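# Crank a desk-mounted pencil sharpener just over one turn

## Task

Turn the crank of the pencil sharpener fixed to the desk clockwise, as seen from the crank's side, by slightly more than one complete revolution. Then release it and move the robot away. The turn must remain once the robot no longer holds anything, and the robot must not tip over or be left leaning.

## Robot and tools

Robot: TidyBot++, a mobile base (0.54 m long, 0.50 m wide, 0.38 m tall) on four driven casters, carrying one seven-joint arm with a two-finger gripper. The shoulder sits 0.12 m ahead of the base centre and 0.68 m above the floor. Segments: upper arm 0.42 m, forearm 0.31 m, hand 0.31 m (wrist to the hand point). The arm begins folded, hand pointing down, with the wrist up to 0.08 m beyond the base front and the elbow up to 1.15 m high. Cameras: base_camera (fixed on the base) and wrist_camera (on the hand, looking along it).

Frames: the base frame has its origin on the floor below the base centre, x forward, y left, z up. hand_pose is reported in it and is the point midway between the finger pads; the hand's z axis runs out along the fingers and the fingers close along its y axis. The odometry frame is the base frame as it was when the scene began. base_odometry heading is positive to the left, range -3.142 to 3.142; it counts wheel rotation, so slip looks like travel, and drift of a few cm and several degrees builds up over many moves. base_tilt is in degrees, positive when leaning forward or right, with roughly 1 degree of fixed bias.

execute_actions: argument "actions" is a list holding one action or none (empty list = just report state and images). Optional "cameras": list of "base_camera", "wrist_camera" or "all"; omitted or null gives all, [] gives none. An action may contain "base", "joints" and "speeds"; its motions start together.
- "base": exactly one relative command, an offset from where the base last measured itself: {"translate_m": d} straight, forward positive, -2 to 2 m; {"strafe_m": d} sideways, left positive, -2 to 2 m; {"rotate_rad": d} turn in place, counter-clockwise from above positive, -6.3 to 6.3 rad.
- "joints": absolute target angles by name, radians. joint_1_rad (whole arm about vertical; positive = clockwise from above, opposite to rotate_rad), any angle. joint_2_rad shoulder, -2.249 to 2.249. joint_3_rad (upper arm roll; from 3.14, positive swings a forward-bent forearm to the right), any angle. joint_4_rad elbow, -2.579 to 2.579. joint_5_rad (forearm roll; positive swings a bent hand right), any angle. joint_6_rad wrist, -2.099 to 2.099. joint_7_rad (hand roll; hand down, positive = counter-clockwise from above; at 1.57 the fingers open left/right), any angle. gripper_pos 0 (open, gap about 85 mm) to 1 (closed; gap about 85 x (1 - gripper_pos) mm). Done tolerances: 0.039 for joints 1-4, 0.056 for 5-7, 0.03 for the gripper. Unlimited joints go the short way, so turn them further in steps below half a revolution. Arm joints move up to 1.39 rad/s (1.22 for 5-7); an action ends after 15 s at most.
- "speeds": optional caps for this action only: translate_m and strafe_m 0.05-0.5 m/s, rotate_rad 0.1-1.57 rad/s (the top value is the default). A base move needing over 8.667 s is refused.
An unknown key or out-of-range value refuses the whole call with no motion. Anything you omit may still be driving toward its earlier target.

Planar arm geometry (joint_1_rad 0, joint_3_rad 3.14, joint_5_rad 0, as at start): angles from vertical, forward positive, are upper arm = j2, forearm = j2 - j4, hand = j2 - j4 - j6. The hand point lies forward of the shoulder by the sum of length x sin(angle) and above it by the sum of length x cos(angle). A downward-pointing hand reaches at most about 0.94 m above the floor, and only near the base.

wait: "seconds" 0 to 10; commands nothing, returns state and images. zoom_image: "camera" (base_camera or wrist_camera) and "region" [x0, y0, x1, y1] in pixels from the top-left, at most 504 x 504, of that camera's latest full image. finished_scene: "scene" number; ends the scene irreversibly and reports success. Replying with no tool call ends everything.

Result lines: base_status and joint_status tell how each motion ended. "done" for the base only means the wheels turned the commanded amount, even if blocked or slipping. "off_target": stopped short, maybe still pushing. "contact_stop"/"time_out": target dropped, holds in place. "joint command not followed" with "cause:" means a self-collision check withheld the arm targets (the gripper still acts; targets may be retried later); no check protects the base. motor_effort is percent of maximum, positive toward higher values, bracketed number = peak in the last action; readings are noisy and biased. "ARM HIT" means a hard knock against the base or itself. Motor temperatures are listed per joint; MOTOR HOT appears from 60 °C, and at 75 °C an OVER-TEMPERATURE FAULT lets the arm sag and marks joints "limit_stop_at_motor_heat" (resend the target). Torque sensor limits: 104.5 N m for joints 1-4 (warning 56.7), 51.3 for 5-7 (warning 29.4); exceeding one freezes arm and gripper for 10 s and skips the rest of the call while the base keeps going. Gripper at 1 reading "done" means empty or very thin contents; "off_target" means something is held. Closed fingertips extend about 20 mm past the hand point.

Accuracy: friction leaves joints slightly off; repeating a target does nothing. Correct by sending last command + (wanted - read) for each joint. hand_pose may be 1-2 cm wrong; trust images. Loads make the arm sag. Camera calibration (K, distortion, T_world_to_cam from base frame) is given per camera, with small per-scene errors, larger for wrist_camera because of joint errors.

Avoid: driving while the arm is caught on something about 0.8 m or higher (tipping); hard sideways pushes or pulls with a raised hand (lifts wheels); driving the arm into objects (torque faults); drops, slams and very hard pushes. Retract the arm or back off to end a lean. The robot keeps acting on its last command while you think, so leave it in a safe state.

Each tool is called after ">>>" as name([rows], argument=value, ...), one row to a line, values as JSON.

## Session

>>> execute_actions(actions=[])

Scene clock: 0.00 s.
Motor temperatures (°C, as the motors report them): [31 34 29 30 35 45 45]
base_odometry: x=+0.000 y=+0.000 heading=+0.000 (m, m, rad; odometry frame)
base_tilt: forward=+0.0 right=+0.1 (deg)
base_status: not commanded
joint_positions: joint_1_rad=-0.002 joint_2_rad=-0.345 joint_3_rad=+3.095 joint_4_rad=-2.512 joint_5_rad=-0.023 joint_6_rad=-0.861 joint_7_rad=+1.590 gripper_pos=+0.000
joint_status: not commanded
motor_effort: joint_1_rad=+1 joint_2_rad=-1 joint_3_rad=+1 joint_4_rad=+13 joint_5_rad=+0 joint_6_rad=+0 joint_7_rad=+0 (%)
hand_pose: x=+0.2712 y=+0.0124 z=+0.5918 quat_wxyz=(-0.002, +0.998, +0.026, +0.057) (m; base frame)
pictures: base_camera, wrist_camera
camera_calibration (this result's frames):
wrist_camera: T_world_to_cam=[[0.0800569, -0.996051, 0.0383885, -0.0440773], [-0.982973, -0.0852788, -0.162761, 0.429978], [0.165392, -0.0247047, -0.985918, 0.672264], [0, 0, 0, 1]] pos_world=[0.314998, 0.0093729, 0.734474]
Images, in order (width x height): base_camera 644x364, wrist_camera 644x476.

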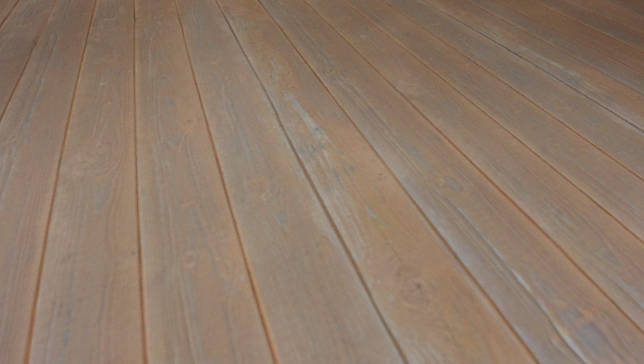

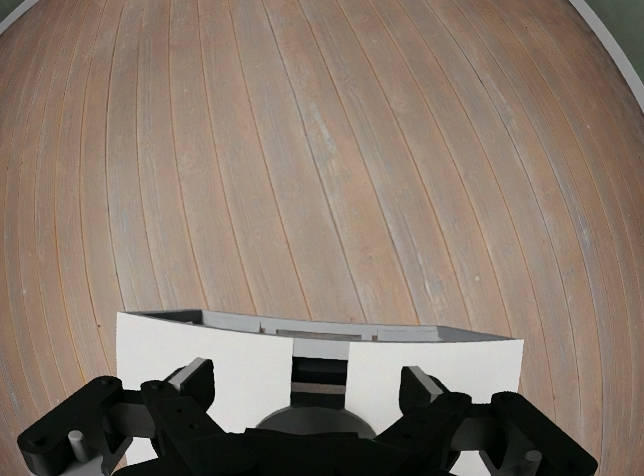

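>>> execute_actions([
  {"base": {"rotate_rad": 2.3}, "joints": {"joint_2_rad": -0.5, "joint_3_rad": 3.16, "joint_5_rad": 0.02, "joint_4_rad": -2.45, "joint_6_rad": 0.2}},
])

Scene clock: 2.97 s.
Motor temperatures (°C, as the motors report them): [31 34 29 30 35 45 45]
base_odometry: x=+0.000 y=+0.000 heading=+2.299 (m, m, rad; odometry frame)
base_tilt: forward=+0.0 right=+0.1 (deg)
base_status: done
joint_positions: joint_1_rad=-0.002 joint_2_rad=-0.483 joint_3_rad=+3.141 joint_4_rad=-2.448 joint_5_rad=-0.016 joint_6_rad=+0.192 joint_7_rad=+1.590 gripper_pos=+0.000
joint_status: all done
motor_effort: joint_1_rad=+1(0) joint_2_rad=-3(5) joint_3_rad=+1(2) joint_4_rad=+21(21) joint_5_rad=+0(0) joint_6_rad=+8(9) joint_7_rad=+0(0) (%)
hand_pose: x=+0.5189 y=+0.0015 z=+0.8713 quat_wxyz=(+0.002, +0.775, +0.002, +0.632) (m; base frame)
pictures: base_camera, wrist_camera
camera_calibration (this result's frames):
wrist_camera: T_world_to_cam=[[-0.0285453, -0.998657, 0.0432251, -0.0333306], [-0.150934, -0.0384407, -0.987796, 1.00508], [0.988132, -0.0347211, -0.149634, -0.248878], [0, 0, 0, 1]] pos_world=[0.396673, -0.00329136, 0.95701]
Images, in order (width x height): base_camera 644x364, wrist_camera 644x476.

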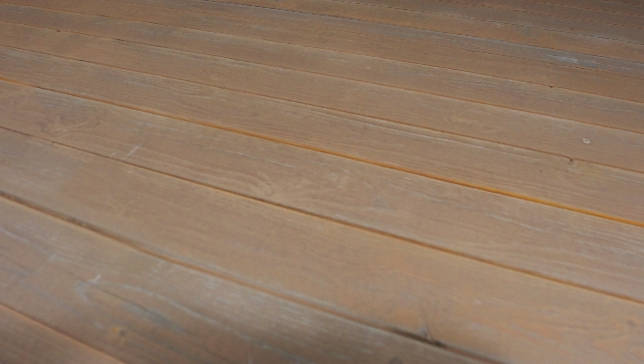

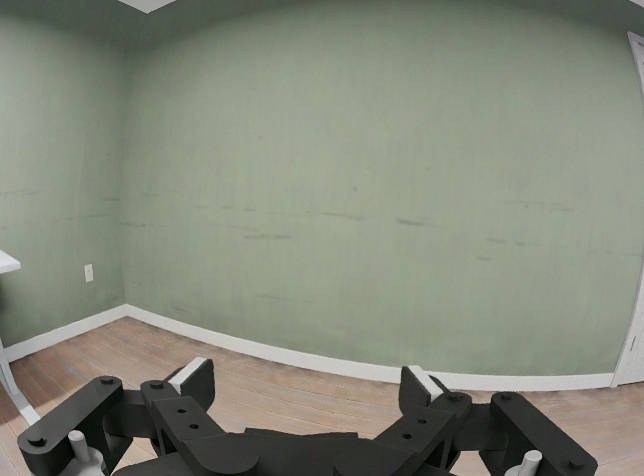

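>>> execute_actions([
  {"base": {"rotate_rad": 1.2}},
])

Scene clock: 5.20 s.
Motor temperatures (°C, as the motors report them): [31 34 29 30 35 45 45]
base_odometry: x=+0.000 y=+0.000 heading=-2.785 (m, m, rad; odometry frame)
base_tilt: forward=+0.0 right=+0.1 (deg)
base_status: done
joint_positions: joint_1_rad=-0.002 joint_2_rad=-0.483 joint_3_rad=+3.143 joint_4_rad=-2.448 joint_5_rad=-0.016 joint_6_rad=+0.192 joint_7_rad=+1.590 gripper_pos=+0.000
joint_status: not commanded
motor_effort: joint_1_rad=+1(0) joint_2_rad=-3(4) joint_3_rad=+2(3) joint_4_rad=+22(21) joint_5_rad=+0(1) joint_6_rad=+9(9) joint_7_rad=+0(0) (%)
hand_pose: x=+0.5189 y=+0.0007 z=+0.8714 quat_wxyz=(+0.002, +0.775, +0.001, +0.632) (m; base frame)
pictures: base_camera, wrist_camera
camera_calibration (this result's frames):
wrist_camera: T_world_to_cam=[[-0.0301729, -0.998641, 0.0424876, -0.0326772], [-0.150997, -0.0374652, -0.987824, 1.00511], [0.988074, -0.036221, -0.149662, -0.248871], [0, 0, 0, 1]] pos_world=[0.396687, -0.00399036, 0.957018]
Images, in order (width x height): base_camera 644x364, wrist_camera 644x476.

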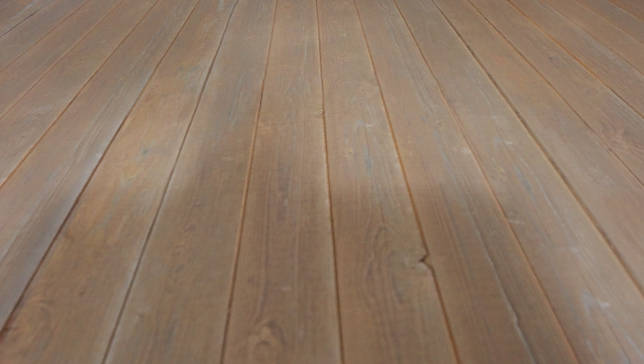

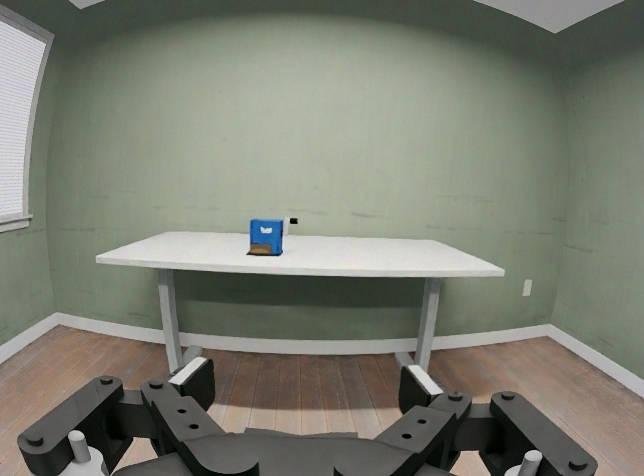

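>>> execute_actions([
  {"base": {"strafe_m": -0.36}, "joints": {"joint_2_rad": 0.38, "joint_4_rad": -1.9, "joint_5_rad": -1.71, "joint_6_rad": 1.46, "joint_7_rad": 0.74, "gripper_pos": 0.04}},
], cameras=[])

>>> execute_actions([
  {"base": {"translate_m": 0.98}},
])

Scene clock: 9.37 s.
Motor temperatures (°C, as the motors report them): [31 34 29 30 35 45 45]
base_odometry: x=-0.126 y=+0.337 heading=-2.784 (m, m, rad; odometry frame)
base_tilt: forward=+0.0 right=+0.1 (deg)
base_status: done
joint_positions: joint_1_rad=-0.002 joint_2_rad=+0.370 joint_3_rad=+3.147 joint_4_rad=-1.912 joint_5_rad=-1.680 joint_6_rad=+1.429 joint_7_rad=+0.767 gripper_pos=+0.040
joint_status: all done
motor_effort: joint_1_rad=+0(1) joint_2_rad=-27(29) joint_3_rad=+3(3) joint_4_rad=+13(22) joint_5_rad=+7(7) joint_6_rad=+5(10) joint_7_rad=+0(0) (%)
hand_pose: x=+0.5199 y=-0.3066 z=+0.8158 quat_wxyz=(-0.044, -0.027, -0.765, +0.642) (m; base frame)
pictures: none
No camera images: the call's "cameras" was empty. Leave "cameras" out to get every camera's image.

Scene clock: 12.70 s.
Motor temperatures (°C, as the motors report them): [31 34 29 30 35 45 45]
base_odometry: x=-1.045 y=-0.005 heading=-2.784 (m, m, rad; odometry frame)
base_tilt: forward=+0.0 right=+0.1 (deg)
base_status: done
joint_positions: joint_1_rad=-0.002 joint_2_rad=+0.371 joint_3_rad=+3.147 joint_4_rad=-1.907 joint_5_rad=-1.680 joint_6_rad=+1.431 joint_7_rad=+0.767 gripper_pos=+0.040
joint_status: not commanded
motor_effort: joint_1_rad=+1(0) joint_2_rad=-26(28) joint_3_rad=+2(3) joint_4_rad=+13(14) joint_5_rad=+7(7) joint_6_rad=+6(6) joint_7_rad=+0(0) (%)
hand_pose: x=+0.5209 y=-0.3067 z=+0.8168 quat_wxyz=(-0.045, -0.029, -0.764, +0.642) (m; base frame)
pictures: base_camera, wrist_camera
camera_calibration (this result's frames):
wrist_camera: T_world_to_cam=[[0.068405, 0.207698, -0.975798, 0.813059], [0.997538, -0.0293789, 0.0636758, -0.514686], [-0.0154425, -0.977752, -0.209196, 0.0124459], [0, 0, 0, 1]] pos_world=[0.457994, -0.171823, 0.828758]
Images, in order (width x height): base_camera 644x364, wrist_camera 644x476.

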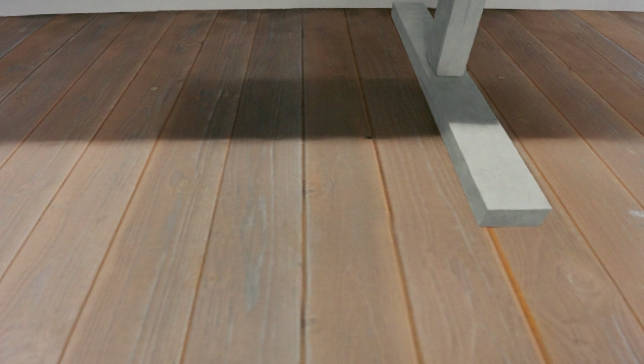

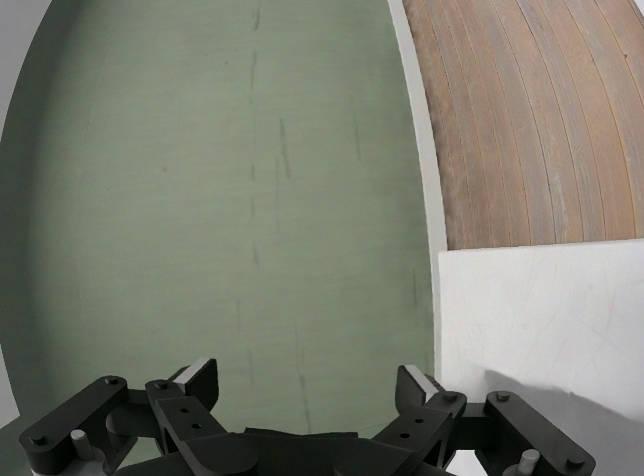

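>>> execute_actions([
  {"joints": {"joint_5_rad": 1.3}, "base": {"translate_m": 0.05}},
], cameras=[])

>>> execute_actions([
  {"joints": {"joint_5_rad": 1.72, "joint_2_rad": 0.42, "joint_6_rad": 1.48}},
], cameras=["wrist_camera"])

Scene clock: 16.13 s.
Motor temperatures (°C, as the motors report them): [31 34 29 30 35 45 45]
base_odometry: x=-1.092 y=-0.023 heading=-2.784 (m, m, rad; odometry frame)
base_tilt: forward=+0.0 right=+0.0 (deg)
base_status: done
joint_positions: joint_1_rad=-0.002 joint_2_rad=+0.374 joint_3_rad=+3.147 joint_4_rad=-1.901 joint_5_rad=+1.293 joint_6_rad=+1.431 joint_7_rad=+0.767 gripper_pos=+0.040
joint_status: all done
motor_effort: joint_1_rad=+1(2) joint_2_rad=-27(30) joint_3_rad=-2(1) joint_4_rad=+14(17) joint_5_rad=-6(9) joint_6_rad=+6(7) joint_7_rad=+0(0) (%)
hand_pose: x=+0.6010 y=+0.2962 z=+0.9057 quat_wxyz=(-0.438, +0.528, +0.404, +0.605) (m; base frame)
pictures: none
No camera images: the call's "cameras" was empty. Leave "cameras" out to get every camera's image.

Scene clock: 17.00 s.
Motor temperatures (°C, as the motors report them): [31 34 29 30 35 45 45]
base_odometry: x=-1.092 y=-0.023 heading=-2.784 (m, m, rad; odometry frame)
base_tilt: forward=+0.1 right=+0.1 (deg)
base_status: not commanded
joint_positions: joint_1_rad=-0.002 joint_2_rad=+0.408 joint_3_rad=+3.147 joint_4_rad=-1.901 joint_5_rad=+1.713 joint_6_rad=+1.447 joint_7_rad=+0.767 gripper_pos=+0.040
joint_status: all done
motor_effort: joint_1_rad=+1(1) joint_2_rad=-27(29) joint_3_rad=-2(3) joint_4_rad=+13(14) joint_5_rad=-6(8) joint_6_rad=+6(7) joint_7_rad=+0(0) (%)
hand_pose: x=+0.5181 y=+0.3056 z=+0.7970 quat_wxyz=(-0.442, +0.535, +0.555, +0.458) (m; base frame)
pictures: wrist_camera
camera_calibration (this result's frames):
wrist_camera: T_world_to_cam=[[0.997035, -0.0219316, 0.0737605, -0.580675], [0.0700091, -0.139362, -0.987764, 0.859537], [0.0319427, 0.989999, -0.137414, -0.0761469], [0, 0, 0, 1]] pos_world=[0.52121, 0.182437, 0.881387]
Images, in order (width x height): wrist_camera 644x476.

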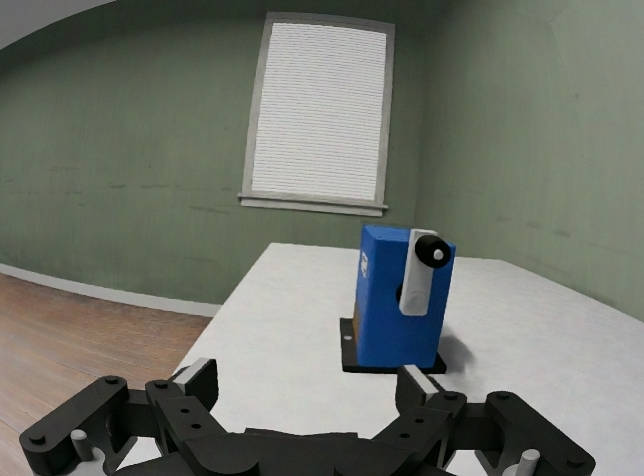

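>>> execute_actions([
  {"base": {"translate_m": 0.08}},
], cameras=[])

>>> execute_actions([
  {"base": {"strafe_m": 0.08}},
], cameras=["wrist_camera"])

>>> zoom_image(camera="wrist_camera", region=[180, 210, 440, 440])

Scene clock: 18.50 s.
Motor temperatures (°C, as the motors report them): [31 34 29 30 35 45 45]
base_odometry: x=-1.167 y=-0.051 heading=-2.785 (m, m, rad; odometry frame)
base_tilt: forward=+0.0 right=+0.1 (deg)
base_status: done
joint_positions: joint_1_rad=-0.002 joint_2_rad=+0.413 joint_3_rad=+3.147 joint_4_rad=-1.901 joint_5_rad=+1.713 joint_6_rad=+1.450 joint_7_rad=+0.767 gripper_pos=+0.040
joint_status: not commanded
motor_effort: joint_1_rad=+1(2) joint_2_rad=-27(31) joint_3_rad=-2(3) joint_4_rad=+12(13) joint_5_rad=-6(6) joint_6_rad=+5(7) joint_7_rad=+0(0) (%)
hand_pose: x=+0.5183 y=+0.3057 z=+0.7956 quat_wxyz=(-0.444, +0.536, +0.554, +0.457) (m; base frame)
pictures: none
No camera images: the call's "cameras" was empty. Leave "cameras" out to get every camera's image.

Scene clock: 19.67 s.
Motor temperatures (°C, as the motors report them): [31 34 29 30 35 45 45]
base_odometry: x=-1.139 y=-0.126 heading=-2.785 (m, m, rad; odometry frame)
base_tilt: forward=+0.0 right=+0.1 (deg)
base_status: done
joint_positions: joint_1_rad=-0.003 joint_2_rad=+0.413 joint_3_rad=+3.148 joint_4_rad=-1.901 joint_5_rad=+1.713 joint_6_rad=+1.450 joint_7_rad=+0.767 gripper_pos=+0.040
joint_status: not commanded
motor_effort: joint_1_rad=+0(4) joint_2_rad=-26(28) joint_3_rad=-2(3) joint_4_rad=+12(12) joint_5_rad=-6(6) joint_6_rad=+6(7) joint_7_rad=+0(0) (%)
hand_pose: x=+0.5178 y=+0.3062 z=+0.7956 quat_wxyz=(-0.445, +0.535, +0.555, +0.457) (m; base frame)
pictures: wrist_camera
camera_calibration (this result's frames):
wrist_camera: T_world_to_cam=[[0.997455, -0.0186886, 0.0688092, -0.577462], [0.0656048, -0.137443, -0.988335, 0.860457], [0.027928, 0.990333, -0.135868, -0.0762558], [0, 0, 0, 1]] pos_world=[0.521672, 0.182991, 0.879793]
Images, in order (width x height): wrist_camera 644x476.

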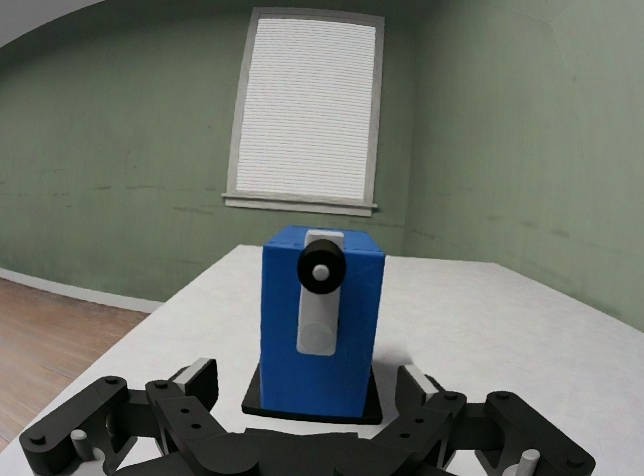

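Region (180, 210, 440, 440) of wrist_camera's 644x476 image, scaled by 1.938; it fills the top 446 rows of this view, and the rest is white.

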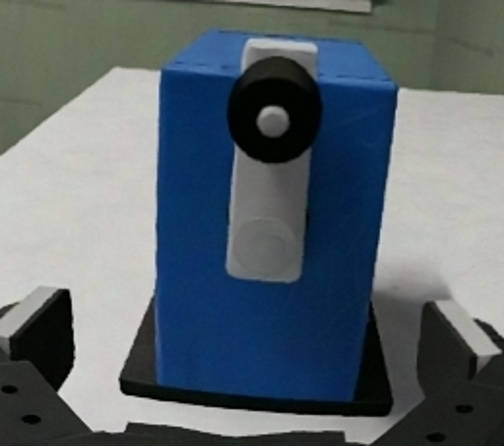

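>>> execute_actions([
  {"base": {"strafe_m": 0.043}, "joints": {"joint_2_rad": 0.392}, "speeds": {"strafe_m": 0.15}},
], cameras=["wrist_camera"])

Scene clock: 24.73 s.
Motor temperatures (°C, as the motors report them): [31 34 29 30 35 45 45]
base_odometry: x=-1.124 y=-0.166 heading=-2.785 (m, m, rad; odometry frame)
base_tilt: forward=+0.1 right=+0.1 (deg)
base_status: done
joint_positions: joint_1_rad=-0.004 joint_2_rad=+0.403 joint_3_rad=+3.148 joint_4_rad=-1.901 joint_5_rad=+1.713 joint_6_rad=+1.450 joint_7_rad=+0.767 gripper_pos=+0.040
joint_status: all done
motor_effort: joint_1_rad=+1(5) joint_2_rad=-27(29) joint_3_rad=-1(4) joint_4_rad=+12(12) joint_5_rad=-6(6) joint_6_rad=+5(7) joint_7_rad=+0(0) (%)
hand_pose: x=+0.5164 y=+0.3065 z=+0.7996 quat_wxyz=(-0.442, +0.533, +0.557, +0.459) (m; base frame)
pictures: wrist_camera
camera_calibration (this result's frames):
wrist_camera: T_world_to_cam=[[0.996732, -0.0179919, 0.0787555, -0.584158], [0.0755571, -0.137368, -0.987634, 0.858796], [0.0285879, 0.990357, -0.135559, -0.0765332], [0, 0, 0, 1]] pos_world=[0.519549, 0.183256, 0.883807]
Images, in order (width x height): wrist_camera 644x476.

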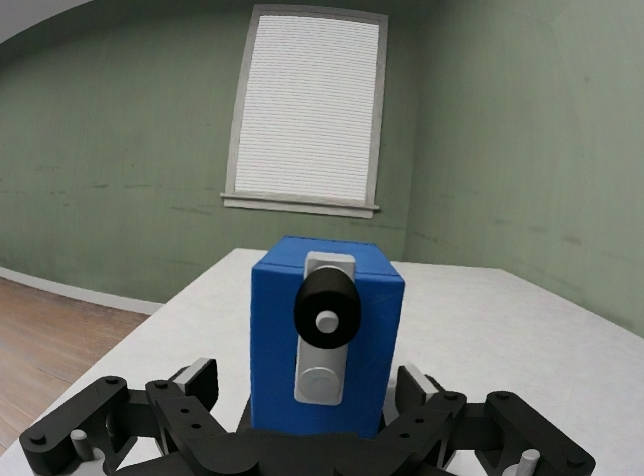

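>>> execute_actions([
  {"base": {"translate_m": 0.005}, "joints": {"joint_7_rad": -1.8}},
], cameras=["wrist_camera"])

Scene clock: 27.53 s.
Motor temperatures (°C, as the motors report them): [31 34 29 30 35 45 45]
base_odometry: x=-1.129 y=-0.168 heading=-2.785 (m, m, rad; odometry frame)
base_tilt: forward=+0.0 right=+0.1 (deg)
base_status: done
joint_positions: joint_1_rad=-0.004 joint_2_rad=+0.402 joint_3_rad=+3.148 joint_4_rad=-1.901 joint_5_rad=+1.713 joint_6_rad=+1.461 joint_7_rad=-1.792 gripper_pos=+0.040
joint_status: all done
motor_effort: joint_1_rad=+1(2) joint_2_rad=-26(31) joint_3_rad=-1(3) joint_4_rad=+11(13) joint_5_rad=-5(7) joint_6_rad=+4(8) joint_7_rad=+0(0) (%)
hand_pose: x=+0.5137 y=+0.3069 z=+0.8024 quat_wxyz=(-0.568, +0.686, -0.346, -0.295) (m; base frame)
pictures: wrist_camera
camera_calibration (this result's frames):
wrist_camera: T_world_to_cam=[[-0.789956, -0.154712, -0.593324, 0.917414], [-0.613099, 0.185346, 0.767956, -0.292164], [-0.00884179, 0.970418, -0.241269, 0.0337237], [0, 0, 0, 1]] pos_world=[0.545889, 0.16336, 0.776829]
Images, in order (width x height): wrist_camera 644x476.

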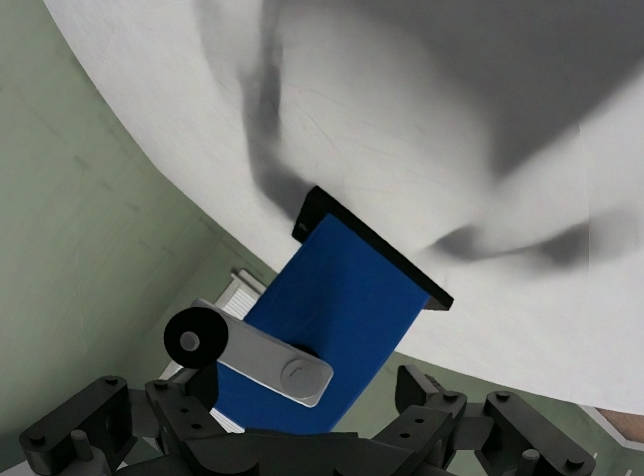

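>>> execute_actions([
  {"joints": {"joint_7_rad": -4.5}},
], cameras=["wrist_camera"])

Scene clock: 30.40 s.
Motor temperatures (°C, as the motors report them): [31 34 29 30 35 45 45]
base_odometry: x=-1.129 y=-0.168 heading=-2.785 (m, m, rad; odometry frame)
base_tilt: forward=+0.1 right=+0.1 (deg)
base_status: not commanded
joint_positions: joint_1_rad=-0.004 joint_2_rad=+0.402 joint_3_rad=+3.149 joint_4_rad=-1.901 joint_5_rad=+1.713 joint_6_rad=+1.461 joint_7_rad=-4.492 gripper_pos=+0.040
joint_status: all done
motor_effort: joint_1_rad=-1(2) joint_2_rad=-29(29) joint_3_rad=-4(4) joint_4_rad=+12(11) joint_5_rad=-6(6) joint_6_rad=+8(8) joint_7_rad=-1(1) (%)
hand_pose: x=+0.5143 y=+0.3063 z=+0.8022 quat_wxyz=(+0.163, -0.188, -0.745, -0.619) (m; base frame)
pictures: wrist_camera
camera_calibration (this result's frames):
wrist_camera: T_world_to_cam=[[0.453179, 0.130565, 0.881806, -0.992458], [0.890608, -0.0241186, -0.454131, -0.0202987], [-0.0380258, 0.991146, -0.127212, -0.0486239], [0, 0, 0, 1]] pos_world=[0.46599, 0.177284, 0.859751]
Images, in order (width x height): wrist_camera 644x476.

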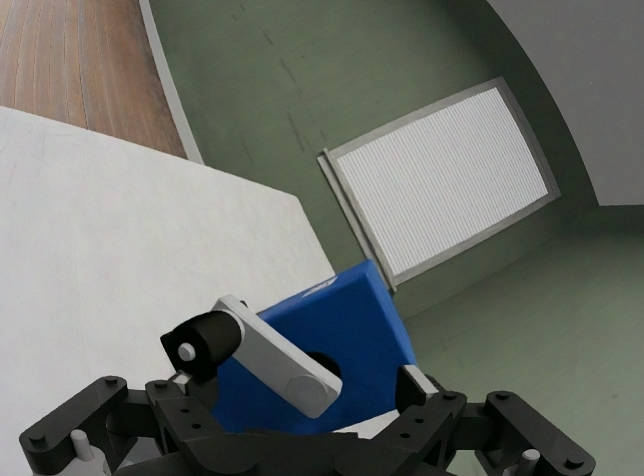

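>>> execute_actions([
  {"joints": {"joint_7_rad": -7.15}},
], cameras=["wrist_camera"])

Scene clock: 33.17 s.
Motor temperatures (°C, as the motors report them): [31 34 29 30 35 45 45]
base_odometry: x=-1.129 y=-0.168 heading=-2.785 (m, m, rad; odometry frame)
base_tilt: forward=+0.0 right=+0.1 (deg)
base_status: not commanded
joint_positions: joint_1_rad=-0.004 joint_2_rad=+0.402 joint_3_rad=+3.149 joint_4_rad=-1.901 joint_5_rad=+1.713 joint_6_rad=+1.461 joint_7_rad=-7.142 gripper_pos=+0.040
joint_status: all done
motor_effort: joint_1_rad=+1(2) joint_2_rad=-25(29) joint_3_rad=+0(5) joint_4_rad=+13(13) joint_5_rad=-5(8) joint_6_rad=+4(8) joint_7_rad=+0(0) (%)
hand_pose: x=+0.5142 y=+0.3063 z=+0.8022 quat_wxyz=(+0.640, -0.769, +0.001, +0.007) (m; base frame)
pictures: wrist_camera
camera_calibration (this result's frames):
wrist_camera: T_world_to_cam=[[0.0207975, -0.216576, -0.976044, 0.826673], [-0.998927, 0.0359038, -0.0292519, 0.59214], [0.041379, 0.975605, -0.215597, -0.0137879], [0, 0, 0, 1]] pos_world=[0.574883, 0.171229, 0.821218]
Images, in order (width x height): wrist_camera 644x476.

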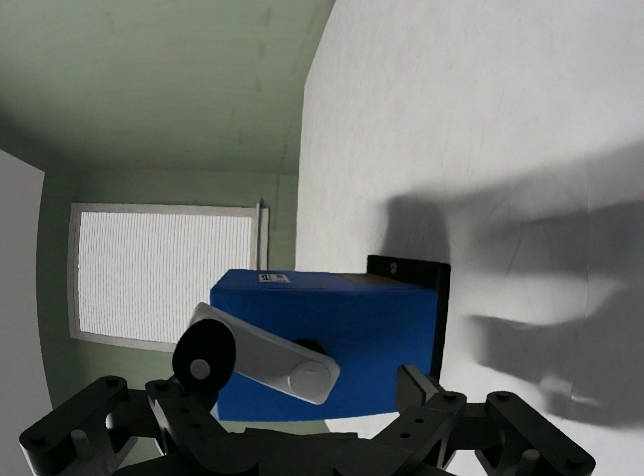

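>>> execute_actions([
  {"base": {"translate_m": -0.6}},
], cameras=["wrist_camera"])

Scene clock: 36.10 s.
Motor temperatures (°C, as the motors report them): [31 34 29 30 35 45 45]
base_odometry: x=-0.567 y=+0.041 heading=-2.785 (m, m, rad; odometry frame)
base_tilt: forward=+0.0 right=+0.1 (deg)
base_status: done
joint_positions: joint_1_rad=-0.004 joint_2_rad=+0.401 joint_3_rad=+3.150 joint_4_rad=-1.901 joint_5_rad=+1.713 joint_6_rad=+1.461 joint_7_rad=-7.142 gripper_pos=+0.040
joint_status: not commanded
motor_effort: joint_1_rad=+0(2) joint_2_rad=-27(30) joint_3_rad=-1(2) joint_4_rad=+13(14) joint_5_rad=-6(6) joint_6_rad=+5(6) joint_7_rad=+0(0) (%)
hand_pose: x=+0.5142 y=+0.3063 z=+0.8025 quat_wxyz=(+0.640, -0.769, +0.001, +0.007) (m; base frame)
pictures: wrist_camera
camera_calibration (this result's frames):
wrist_camera: T_world_to_cam=[[0.0215078, -0.216522, -0.976041, 0.82657], [-0.998908, 0.0358543, -0.0299656, 0.592664], [0.0414834, 0.975619, -0.215515, -0.0138457], [0, 0, 0, 1]] pos_world=[0.574813, 0.171229, 0.821541]
Images, in order (width x height): wrist_camera 644x476.

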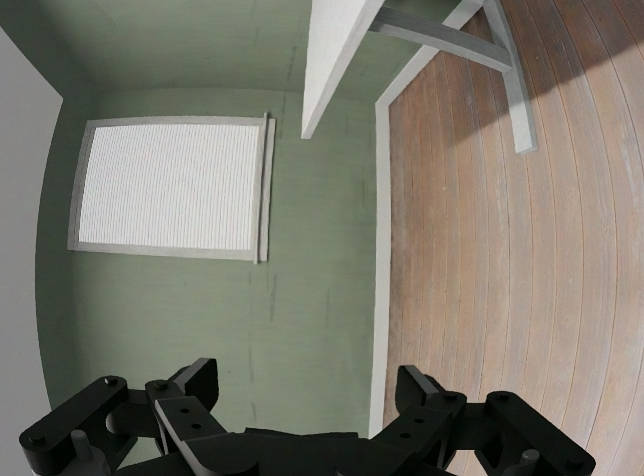

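>>> finished_scene(scene=2)

The scene is finished: the task was done.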